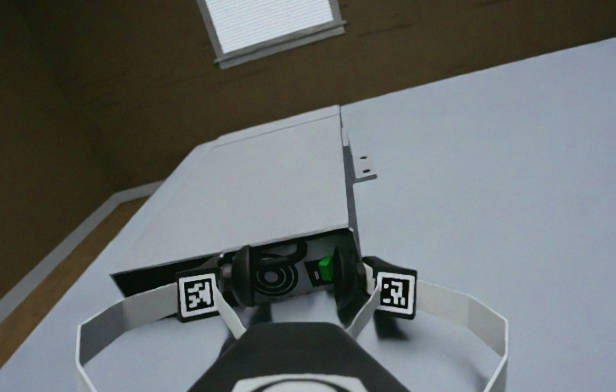

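Scene clock: 126.20 s.
r1.base_odometry: x=-0.018 y=-0.784 heading=-0.416 (m, m, rad; r1's odometry frame)
r1.turned_by_wheels: +0.000 (rad since the last result)
r1.turned_by_imu: +0.001 (rad since the last result)
r1.base_tilt: forward=-0.1 right=-0.4 (deg)
r1.lidar_m: 0.27 0.27 1.75 1.79 1.99 1.79 1.72 1.83 2.46 0.96 0.38 0.26
r1.base_status: not commanded
r1.joint_positions: lift_m=+0.717 arm_m=+0.094 wrist_yaw_rad=+0.184 wrist_pitch_rad=+0.350 wrist_roll_rad=+0.329 gripper_m=-0.037
r1.joint_status: all done
r1.on_its_own: wrist_yaw_rad is at rest, and its effort (-14) is outside its rest range (-13 to +13)
r1.motor_effort: lift_m=+19(18) arm_m=-12(14) wrist_yaw_rad=-14(15) wrist_pitch_rad=-1(16) wrist_roll_rad=+1(1) gripper_m=-33(36) wheel_0=+2(4) wheel_1=-2(2) wheel_2=+4(7) (%)
r1.hand_pose: x=+0.5475 y=-0.0362 z=+0.7965 quat_wxyz=(+0.970, +0.145, +0.186, +0.061) (m; r1's base frame)
r1.wrist_depth_mm: - - - - - - - / - - - - - 559 477 / - - - 392 452 379 338 / - - 319 270 325 289 263 / - 347 242 229 249 232 216 / 1756 250 181 231 183 183 183 / 256 228 224 - 182 167 -
r2.base_odometry: x=+0.910 y=+1.553 heading=-0.530 (m, m, rad; r2's odometry frame)
r2.turned_by_wheels: +0.000 (rad since the last result)
r2.turned_by_imu: +0.000 (rad since the last result)
r2.base_tilt: forward=+0.2 right=-0.2 (deg)
r2.lidar_m: 0.96 1.00 1.73 2.11 2.20 3.02 0.49 0.56 0.74 2.62 1.69 1.02
r2.base_status: not commanded
r2.joint_positions: lift_m=+0.950 arm_m=+0.002 wrist_yaw_rad=+0.000 wrist_pitch_rad=+0.402 wrist_roll_rad=+0.012 gripper_m=+0.057
r2.joint_status: not commanded
r2.motor_effort: lift_m=+21(21) arm_m=-1(0) wrist_yaw_rad=-1(1) wrist_pitch_rad=-6(6) wrist_roll_rad=+0(3) gripper_m=-3(3) wheel_0=+3(3) wheel_1=-1(1) wheel_2=+0(0) (%)
r2.hand_pose: x=+0.4381 y=-0.0874 z=+1.0152 quat_wxyz=(+0.980, +0.006, +0.200, -0.001) (m; r2's base frame)
r2.wrist_depth_mm: 854 - - - - 878 878 / 891 - - - - 931 931 / 960 960 1025 976 946 960 976 / 1025 1025 1025 1042 1042 1060 1042 / 1078 1098 1098 1098 1078 1118 1118 / 1160 1160 194 1160 202 1182 1205 / 1255 1229 1229 108 1281 1255 1255
pictures: r1_wrist_camera
camera_calibration (this result's frames):
r1_wrist_camera: T_world_to_cam=[[0.0345037, -0.95641, -0.289982, 0.169429], [-0.415553, 0.250153, -0.874493, 0.979005], [0.908914, 0.150676, -0.388808, 0.0458372], [0, 0, 0, 1]] pos_world=[0.359321, -0.089764, 0.923086]
Images, in order (width x height): r1_wrist_camera 616x392.

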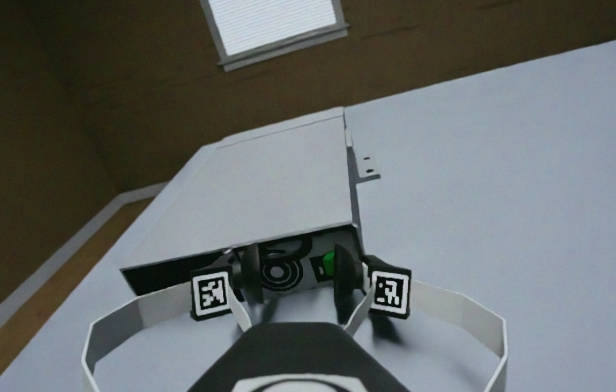

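Region (160, 180, 430, 320) of r1_wrist_camera's 616x392 image, scaled by 1.867; it fills the top 261 rows of this view, and the rest is white.

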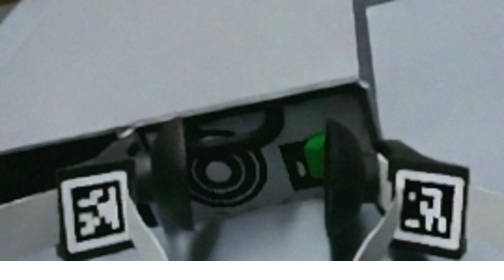

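>>> execute_actions:
  actions: []
  cameras: ["r1_wrist_camera","r1_head_camera"]

Scene clock: 127.27 s.
r1.base_odometry: x=-0.018 y=-0.784 heading=-0.416 (m, m, rad; r1's odometry frame)
r1.turned_by_wheels: +0.000 (rad since the last result)
r1.turned_by_imu: +0.000 (rad since the last result)
r1.base_tilt: forward=+0.0 right=-0.4 (deg)
r1.lidar_m: 0.26 0.27 1.76 1.82 1.98 1.78 1.71 1.83 2.46 0.97 0.37 0.26
r1.base_status: not commanded
r1.joint_positions: lift_m=+0.717 arm_m=+0.094 wrist_yaw_rad=+0.184 wrist_pitch_rad=+0.350 wrist_roll_rad=+0.329 gripper_m=-0.037
r1.joint_status: all done
r1.on_its_own: wrist_yaw_rad is at rest, and its effort (-14) is outside its rest range (-13 to +13)
r1.motor_effort: lift_m=+19(18) arm_m=-13(14) wrist_yaw_rad=-14(15) wrist_pitch_rad=-1(16) wrist_roll_rad=+1(1) gripper_m=-36(36) wheel_0=+2(4) wheel_1=-2(2) wheel_2=+5(7) (%)
r1.hand_pose: x=+0.5475 y=-0.0362 z=+0.7965 quat_wxyz=(+0.970, +0.145, +0.186, +0.061) (m; r1's base frame)
r1.wrist_depth_mm: - - - - - - - / - - - - - 564 473 / - - - 394 452 379 340 / - - 319 270 327 289 263 / - 351 242 229 248 233 216 / 1808 250 181 231 184 184 183 / 256 228 224 - 182 167 -
r2.base_odometry: x=+0.910 y=+1.553 heading=-0.530 (m, m, rad; r2's odometry frame)
r2.turned_by_wheels: +0.000 (rad since the last result)
r2.turned_by_imu: +0.000 (rad since the last result)
r2.base_tilt: forward=+0.1 right=-0.3 (deg)
r2.lidar_m: 0.97 1.01 1.73 2.09 2.20 3.03 0.48 0.52 0.75 2.63 1.72 1.01
r2.base_status: not commanded
r2.joint_positions: lift_m=+0.950 arm_m=+0.002 wrist_yaw_rad=+0.000 wrist_pitch_rad=+0.402 wrist_roll_rad=+0.012 gripper_m=+0.057
r2.joint_status: not commanded
r2.motor_effort: lift_m=+21(21) arm_m=+0(0) wrist_yaw_rad=-1(1) wrist_pitch_rad=-6(6) wrist_roll_rad=-1(3) gripper_m=-3(3) wheel_0=+3(3) wheel_1=-1(1) wheel_2=+0(0) (%)
r2.hand_pose: x=+0.4381 y=-0.0874 z=+1.0152 quat_wxyz=(+0.980, +0.006, +0.200, -0.001) (m; r2's base frame)
r2.wrist_depth_mm: 854 - - - - 891 878 / 904 - - - - 931 931 / 946 960 1025 976 931 946 976 / 1008 1025 1025 1025 1042 1060 1060 / 1078 1098 1098 1118 1078 1118 1118 / 1160 1160 195 1160 202 1205 1205 / 1229 1205 1229 108 1255 1255 1281
pictures: r1_head_camera, r1_wrist_camera
camera_calibration (this result's frames):
r1_wrist_camera: T_world_to_cam=[[0.0345036, -0.95641, -0.289982, 0.169429], [-0.415553, 0.250153, -0.874493, 0.979005], [0.908914, 0.150676, -0.388808, 0.0458372], [0, 0, 0, 1]] pos_world=[0.359321, -0.0897641, 0.923086]
Images, in order (width x height): r1_head_camera 420x560, r1_wrist_camera 616x392.

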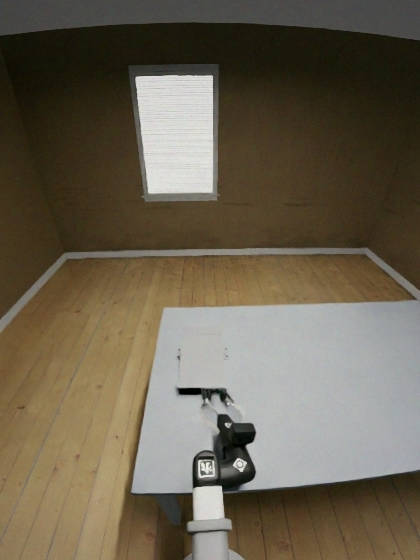

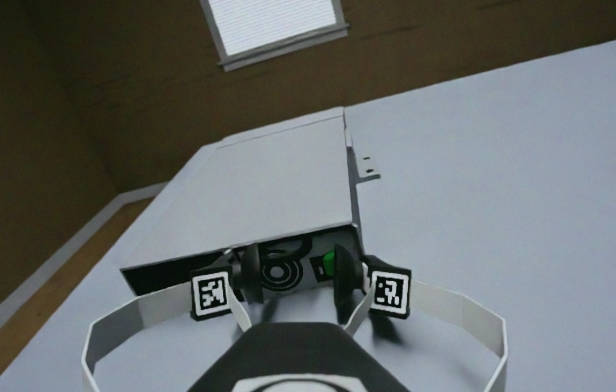

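>>> zoom_image:
  camera: "r1_wrist_camera"
  region: [180, 210, 420, 330]

Region (180, 210, 420, 330) of r1_wrist_camera's 616x392 image, scaled by 2.100.

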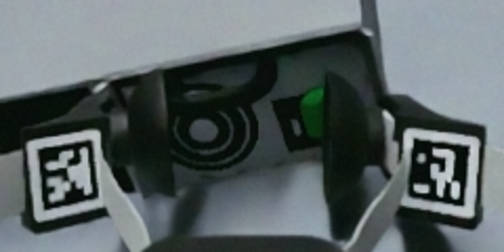

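>>> execute_actions:
  actions:
    - {"r1":{"base":{"translate_m":-0.06},"joints":{"gripper_m":0.062,"lift_m":0.723},"pace":"slow"}}
  cameras: []

>>> execute_actions:
  actions:
    - {"r1":{"base":{"strafe_m":0.047},"joints":{"wrist_yaw_rad":0.0,"arm_m":0.13},"pace":"slow"}}
  cameras: ["r1_wrist_camera"]

>>> zoom_image:
  camera: "r1_wrist_camera"
  region: [160, 190, 440, 330]

Scene clock: 133.67 s.
r1.base_odometry: x=-0.073 y=-0.760 heading=-0.416 (m, m, rad; r1's odometry frame)
r1.turned_by_wheels: +0.000 (rad since the last result)
r1.turned_by_imu: +0.001 (rad since the last result)
r1.base_tilt: forward=+0.0 right=-0.3 (deg)
r1.lidar_m: 0.31 0.34 1.76 1.91 1.99 1.71 1.65 1.74 2.45 1.21 0.47 0.35
r1.base_status: done
r1.joint_positions: lift_m=+0.723 arm_m=+0.093 wrist_yaw_rad=+0.180 wrist_pitch_rad=+0.353 wrist_roll_rad=+0.330 gripper_m=+0.062
r1.joint_status: all done
r1.motor_effort: lift_m=+23(23) arm_m=-6(13) wrist_yaw_rad=-1(16) wrist_pitch_rad=-8(26) wrist_roll_rad=-2(2) gripper_m=-1(34) wheel_0=-2(6) wheel_1=-2(3) wheel_2=+2(8) (%)
r1.hand_pose: x=+0.5460 y=-0.0376 z=+0.8014 quat_wxyz=(+0.970, +0.145, +0.187, +0.058) (m; r1's base frame)
r1.wrist_depth_mm: - - - - - - - / - - - - - 569 492 / - - 723 415 459 392 345 / - - 334 290 336 297 270 / - 379 306 297 256 239 222 / 1808 294 199 234 200 200 187 / 263 235 229 - 187 168 -
r2.base_odometry: x=+0.910 y=+1.553 heading=-0.530 (m, m, rad; r2's odometry frame)
r2.turned_by_wheels: +0.000 (rad since the last result)
r2.turned_by_imu: +0.002 (rad since the last result)
r2.base_tilt: forward=+0.1 right=-0.2 (deg)
r2.lidar_m: 0.96 1.02 1.74 2.09 2.22 3.05 0.50 0.55 0.75 2.61 1.73 1.01
r2.base_status: not commanded
r2.joint_positions: lift_m=+0.950 arm_m=+0.002 wrist_yaw_rad=+0.000 wrist_pitch_rad=+0.402 wrist_roll_rad=+0.012 gripper_m=+0.057
r2.joint_status: not commanded
r2.motor_effort: lift_m=+21(21) arm_m=+0(0) wrist_yaw_rad=-1(1) wrist_pitch_rad=-7(6) wrist_roll_rad=-2(2) gripper_m=-3(2) wheel_0=+3(3) wheel_1=-1(1) wheel_2=+0(1) (%)
r2.hand_pose: x=+0.4381 y=-0.0874 z=+1.0152 quat_wxyz=(+0.980, +0.006, +0.200, -0.001) (m; r2's base frame)
r2.wrist_depth_mm: 842 - - - - 878 878 / 917 - - - - 931 931 / 946 960 1025 976 931 960 991 / 1025 1008 1025 1025 1025 1042 1060 / 1078 1078 1078 1098 1098 1118 1118 / 1138 1182 195 1160 202 1182 1205 / 1255 1229 1255 108 1255 1255 1281
pictures: none
No camera images: the call's "cameras" was empty. Leave "cameras" out to get every camera's image.

Scene clock: 135.23 s.
r1.base_odometry: x=-0.054 y=-0.717 heading=-0.416 (m, m, rad; r1's odometry frame)
r1.turned_by_wheels: +0.000 (rad since the last result)
r1.turned_by_imu: +0.000 (rad since the last result)
r1.base_tilt: forward=+0.0 right=-0.4 (deg)
r1.lidar_m: 0.32 0.34 1.72 1.85 1.93 1.72 1.64 1.74 2.45 1.22 0.45 0.33
r1.base_status: done
r1.joint_positions: lift_m=+0.723 arm_m=+0.128 wrist_yaw_rad=+0.000 wrist_pitch_rad=+0.352 wrist_roll_rad=+0.330 gripper_m=+0.062
r1.joint_status: all done
r1.motor_effort: lift_m=+23(23) arm_m=+9(10) wrist_yaw_rad=-2(5) wrist_pitch_rad=-7(8) wrist_roll_rad=-1(1) gripper_m=-1(2) wheel_0=-2(6) wheel_1=+0(0) wheel_2=+0(2) (%)
r1.hand_pose: x=+0.5700 y=-0.0874 z=+0.8014 quat_wxyz=(+0.971, +0.162, +0.173, -0.029) (m; r1's base frame)
r1.wrist_depth_mm: - - - - - - - / - - - - - 569 496 / - - 512 488 459 389 345 / - 634 329 297 338 294 270 / - 330 271 276 255 239 223 / 353 289 199 234 200 199 187 / 262 234 229 - 187 169 -
r2.base_odometry: x=+0.910 y=+1.553 heading=-0.530 (m, m, rad; r2's odometry frame)
r2.turned_by_wheels: +0.000 (rad since the last result)
r2.turned_by_imu: +0.000 (rad since the last result)
r2.base_tilt: forward=+0.1 right=-0.2 (deg)
r2.lidar_m: 0.97 1.02 1.73 2.12 2.18 3.02 0.45 0.55 0.75 2.62 1.68 1.03
r2.base_status: not commanded
r2.joint_positions: lift_m=+0.950 arm_m=+0.002 wrist_yaw_rad=+0.000 wrist_pitch_rad=+0.402 wrist_roll_rad=+0.012 gripper_m=+0.057
r2.joint_status: not commanded
r2.motor_effort: lift_m=+21(21) arm_m=-1(0) wrist_yaw_rad=+0(1) wrist_pitch_rad=-6(6) wrist_roll_rad=-2(1) gripper_m=-3(2) wheel_0=+3(3) wheel_1=-1(1) wheel_2=+0(0) (%)
r2.hand_pose: x=+0.4381 y=-0.0874 z=+1.0152 quat_wxyz=(+0.980, +0.006, +0.200, -0.001) (m; r2's base frame)
r2.wrist_depth_mm: 866 - - - - 891 878 / 904 - - - - 931 931 / 946 960 1025 976 946 960 991 / 1008 1008 1025 1042 1042 1042 1042 / 1078 1078 1078 1098 1098 1118 1118 / 1138 1182 195 1160 202 1182 1205 / 1255 1229 1255 108 1229 1255 1281
pictures: r1_wrist_camera
camera_calibration (this result's frames):
r1_wrist_camera: T_world_to_cam=[[-0.142178, -0.946361, -0.290149, 0.222914], [-0.364763, 0.32259, -0.873432, 0.981984], [0.920181, -0.0183469, -0.391063, 0.015648], [0, 0, 0, 1]] pos_world=[0.375486, -0.105534, 0.928494]
Images, in order (width x height): r1_wrist_camera 616x392.

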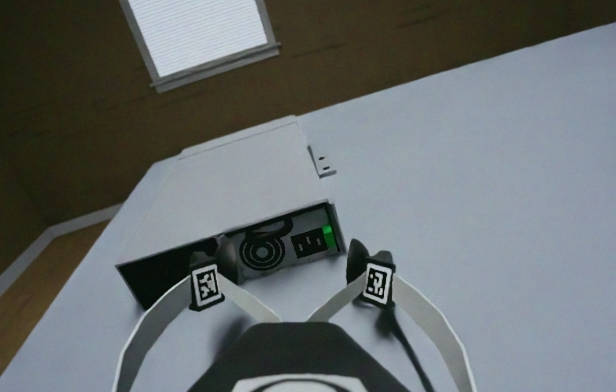

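Region (160, 190, 440, 330) of r1_wrist_camera's 616x392 image, scaled by 1.800.

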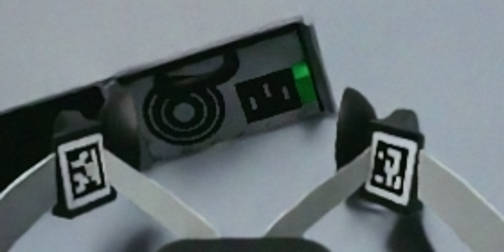

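>>> execute_actions:
  actions:
    - {"r1":{"base":{"strafe_m":0.004},"joints":{"arm_m":0.15},"pace":"slow"}}
  cameras: ["r1_wrist_camera"]

>>> zoom_image:
  camera: "r1_wrist_camera"
  region: [160, 190, 440, 330]

Scene clock: 136.63 s.
r1.base_odometry: x=-0.052 y=-0.713 heading=-0.416 (m, m, rad; r1's odometry frame)
r1.turned_by_wheels: +0.000 (rad since the last result)
r1.turned_by_imu: +0.000 (rad since the last result)
r1.base_tilt: forward=-0.1 right=-0.3 (deg)
r1.lidar_m: 0.33 0.33 1.71 1.87 1.93 1.72 1.65 1.76 2.47 1.22 0.45 0.34
r1.base_status: done
r1.joint_positions: lift_m=+0.723 arm_m=+0.148 wrist_yaw_rad=+0.000 wrist_pitch_rad=+0.352 wrist_roll_rad=+0.330 gripper_m=+0.062
r1.joint_status: all done
r1.motor_effort: lift_m=+23(23) arm_m=+9(8) wrist_yaw_rad=-2(2) wrist_pitch_rad=-7(8) wrist_roll_rad=-1(1) gripper_m=+0(3) wheel_0=-2(2) wheel_1=+1(2) wheel_2=+0(0) (%)
r1.hand_pose: x=+0.5900 y=-0.0874 z=+0.8014 quat_wxyz=(+0.971, +0.162, +0.173, -0.029) (m; r1's base frame)
r1.wrist_depth_mm: - - - - - - - / - - - - - 574 496 / - - - 473 462 389 345 / - 634 329 290 336 296 270 / - 314 254 256 255 238 222 / 1042 281 199 234 199 200 187 / 262 234 229 - 187 168 -
r2.base_odometry: x=+0.910 y=+1.553 heading=-0.530 (m, m, rad; r2's odometry frame)
r2.turned_by_wheels: +0.000 (rad since the last result)
r2.turned_by_imu: +0.000 (rad since the last result)
r2.base_tilt: forward=+0.1 right=-0.2 (deg)
r2.lidar_m: 0.96 1.03 1.74 2.10 2.21 3.05 0.49 0.53 0.72 2.62 1.71 1.02
r2.base_status: not commanded
r2.joint_positions: lift_m=+0.950 arm_m=+0.002 wrist_yaw_rad=+0.000 wrist_pitch_rad=+0.402 wrist_roll_rad=+0.012 gripper_m=+0.057
r2.joint_status: not commanded
r2.motor_effort: lift_m=+21(21) arm_m=+0(0) wrist_yaw_rad=-1(0) wrist_pitch_rad=-6(6) wrist_roll_rad=+0(2) gripper_m=-1(2) wheel_0=+3(3) wheel_1=-1(1) wheel_2=+0(0) (%)
r2.hand_pose: x=+0.4381 y=-0.0874 z=+1.0152 quat_wxyz=(+0.980, +0.006, +0.200, -0.001) (m; r2's base frame)
r2.wrist_depth_mm: 866 - - - - 878 878 / 904 - - - - 931 931 / 946 960 1008 976 931 960 991 / 1008 1008 1025 1042 1025 1042 1060 / 1078 1078 1078 1098 1078 1118 1118 / 1160 1182 195 1160 202 1182 1205 / 1229 1229 1255 108 1255 1281 1255
pictures: r1_wrist_camera
camera_calibration (this result's frames):
r1_wrist_camera: T_world_to_cam=[[-0.142197, -0.946358, -0.290149, 0.225763], [-0.364756, 0.322598, -0.873432, 0.989275], [0.920181, -0.0183654, -0.391062, -0.00275123], [0, 0, 0, 1]] pos_world=[0.395478, -0.105536, 0.928494]
Images, in order (width x height): r1_wrist_camera 616x392.

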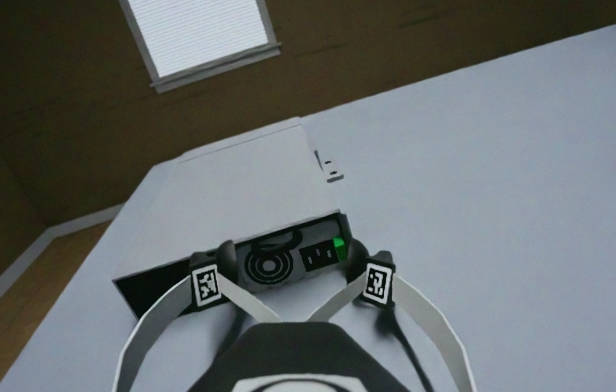

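Region (160, 190, 440, 330) of r1_wrist_camera's 616x392 image, scaled by 1.800.

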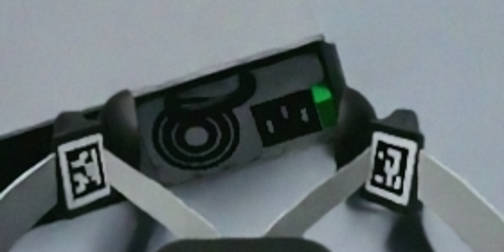

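>>> execute_actions:
  actions:
    - {"r1":{"joints":{"arm_m":0.156},"pace":"slow"}}
  cameras: []

>>> execute_actions:
  actions:
    - {"r1":{"joints":{"gripper_m":0.04,"arm_m":0.158},"pace":"slow"}}
  cameras: ["r1_wrist_camera"]

>>> zoom_image:
  camera: "r1_wrist_camera"
  region: [160, 190, 440, 330]

Scene clock: 137.57 s.
r1.base_odometry: x=-0.052 y=-0.713 heading=-0.416 (m, m, rad; r1's odometry frame)
r1.turned_by_wheels: +0.000 (rad since the last result)
r1.turned_by_imu: +0.000 (rad since the last result)
r1.base_tilt: forward=+0.0 right=-0.4 (deg)
r1.lidar_m: 0.32 0.33 1.74 1.87 1.93 1.73 1.65 1.74 2.45 1.20 0.46 0.35
r1.base_status: not commanded
r1.joint_positions: lift_m=+0.723 arm_m=+0.154 wrist_yaw_rad=-0.002 wrist_pitch_rad=+0.355 wrist_roll_rad=+0.330 gripper_m=+0.062
r1.joint_status: all done
r1.motor_effort: lift_m=+23(23) arm_m=+12(7) wrist_yaw_rad=+3(4) wrist_pitch_rad=-15(16) wrist_roll_rad=-2(1) gripper_m=-2(2) wheel_0=-2(2) wheel_1=+1(1) wheel_2=+0(0) (%)
r1.hand_pose: x=+0.5952 y=-0.0879 z=+0.8006 quat_wxyz=(+0.971, +0.162, +0.174, -0.030) (m; r1's base frame)
r1.wrist_depth_mm: - - - - - - - / - - - - - 559 473 / - - 496 462 452 384 342 / - 621 322 285 332 293 267 / - 297 249 251 251 236 220 / 343 272 235 222 200 198 186 / 258 231 226 - 185 167 -
r2.base_odometry: x=+0.910 y=+1.553 heading=-0.530 (m, m, rad; r2's odometry frame)
r2.turned_by_wheels: +0.000 (rad since the last result)
r2.turned_by_imu: +0.000 (rad since the last result)
r2.base_tilt: forward=+0.2 right=-0.2 (deg)
r2.lidar_m: 0.96 1.02 1.74 2.11 2.18 2.99 0.50 0.52 0.72 2.60 1.73 1.02
r2.base_status: not commanded
r2.joint_positions: lift_m=+0.950 arm_m=+0.002 wrist_yaw_rad=+0.000 wrist_pitch_rad=+0.402 wrist_roll_rad=+0.012 gripper_m=+0.057
r2.joint_status: not commanded
r2.motor_effort: lift_m=+22(21) arm_m=+0(0) wrist_yaw_rad=-1(1) wrist_pitch_rad=-5(6) wrist_roll_rad=+0(1) gripper_m=-3(3) wheel_0=+3(3) wheel_1=-1(1) wheel_2=+0(0) (%)
r2.hand_pose: x=+0.4381 y=-0.0874 z=+1.0152 quat_wxyz=(+0.980, +0.006, +0.200, -0.001) (m; r2's base frame)
r2.wrist_depth_mm: 854 - - - - 891 878 / 904 - - - - 931 931 / 960 960 1025 976 946 960 991 / 1008 1008 1008 1042 1042 1042 1042 / 1078 1078 1098 1098 1098 1118 1118 / 1160 1160 195 1160 202 1205 1205 / 1255 1255 1255 108 1281 1281 1255
pictures: none
No camera images: the call's "cameras" was empty. Leave "cameras" out to get every camera's image.

Scene clock: 138.77 s.
r1.base_odometry: x=-0.052 y=-0.713 heading=-0.416 (m, m, rad; r1's odometry frame)
r1.turned_by_wheels: +0.000 (rad since the last result)
r1.turned_by_imu: +0.000 (rad since the last result)
r1.base_tilt: forward=+0.0 right=-0.3 (deg)
r1.lidar_m: 0.31 0.32 1.73 1.87 1.94 1.72 1.64 1.73 2.46 1.22 0.47 0.34
r1.base_status: not commanded
r1.joint_positions: lift_m=+0.723 arm_m=+0.156 wrist_yaw_rad=-0.002 wrist_pitch_rad=+0.356 wrist_roll_rad=+0.330 gripper_m=+0.040
r1.joint_status: all done
r1.motor_effort: lift_m=+24(23) arm_m=+9(11) wrist_yaw_rad=+4(6) wrist_pitch_rad=-19(22) wrist_roll_rad=+0(2) gripper_m=-6(8) wheel_0=-2(2) wheel_1=+1(1) wheel_2=-1(1) (%)
r1.hand_pose: x=+0.5974 y=-0.0880 z=+0.8004 quat_wxyz=(+0.971, +0.162, +0.175, -0.030) (m; r1's base frame)
r1.wrist_depth_mm: - - - - - - - / - - - - - 549 473 / - - 496 462 449 382 340 / - 580 322 283 330 290 264 / - 293 248 245 256 234 218 / 340 271 196 229 192 197 186 / 256 229 225 - 184 167 -
r2.base_odometry: x=+0.910 y=+1.553 heading=-0.530 (m, m, rad; r2's odometry frame)
r2.turned_by_wheels: +0.000 (rad since the last result)
r2.turned_by_imu: +0.000 (rad since the last result)
r2.base_tilt: forward=+0.1 right=-0.2 (deg)
r2.lidar_m: 0.95 1.03 1.72 2.07 2.19 3.04 0.49 0.54 0.72 2.61 1.71 1.00
r2.base_status: not commanded
r2.joint_positions: lift_m=+0.950 arm_m=+0.002 wrist_yaw_rad=+0.000 wrist_pitch_rad=+0.402 wrist_roll_rad=+0.012 gripper_m=+0.057
r2.joint_status: not commanded
r2.motor_effort: lift_m=+21(21) arm_m=-1(0) wrist_yaw_rad=-1(1) wrist_pitch_rad=-6(6) wrist_roll_rad=-4(2) gripper_m=-2(3) wheel_0=+3(3) wheel_1=-1(1) wheel_2=+0(0) (%)
r2.hand_pose: x=+0.4381 y=-0.0874 z=+1.0152 quat_wxyz=(+0.980, +0.006, +0.200, -0.001) (m; r2's base frame)
r2.wrist_depth_mm: 854 - - - - 891 878 / 904 - - - - 931 931 / 946 960 1025 991 946 960 991 / 1025 1025 1025 1025 1042 1042 1042 / 1078 1098 1078 1098 1078 1098 1118 / 1160 1160 195 1160 202 1205 1205 / 1255 1229 1255 108 1255 1281 1281
pictures: r1_wrist_camera
camera_calibration (this result's frames):
r1_wrist_camera: T_world_to_cam=[[-0.1455, -0.946077, -0.289427, 0.227319], [-0.367378, 0.323289, -0.872077, 0.991797], [0.91862, -0.0205578, -0.394606, -0.00636665], [0, 0, 0, 1]] pos_world=[0.403287, -0.105707, 0.928203]
Images, in order (width x height): r1_wrist_camera 616x392.

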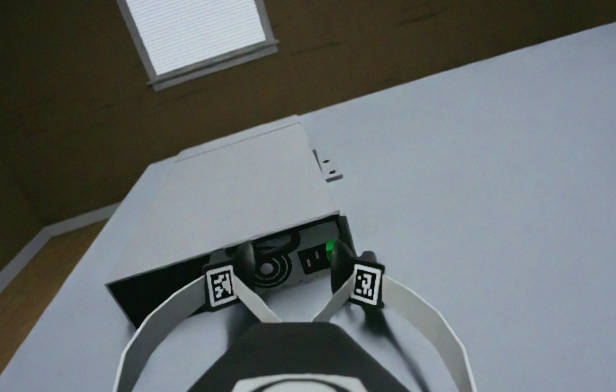

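Region (160, 190, 440, 330) of r1_wrist_camera's 616x392 image, scaled by 1.800.

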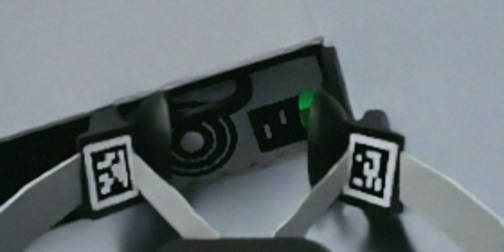

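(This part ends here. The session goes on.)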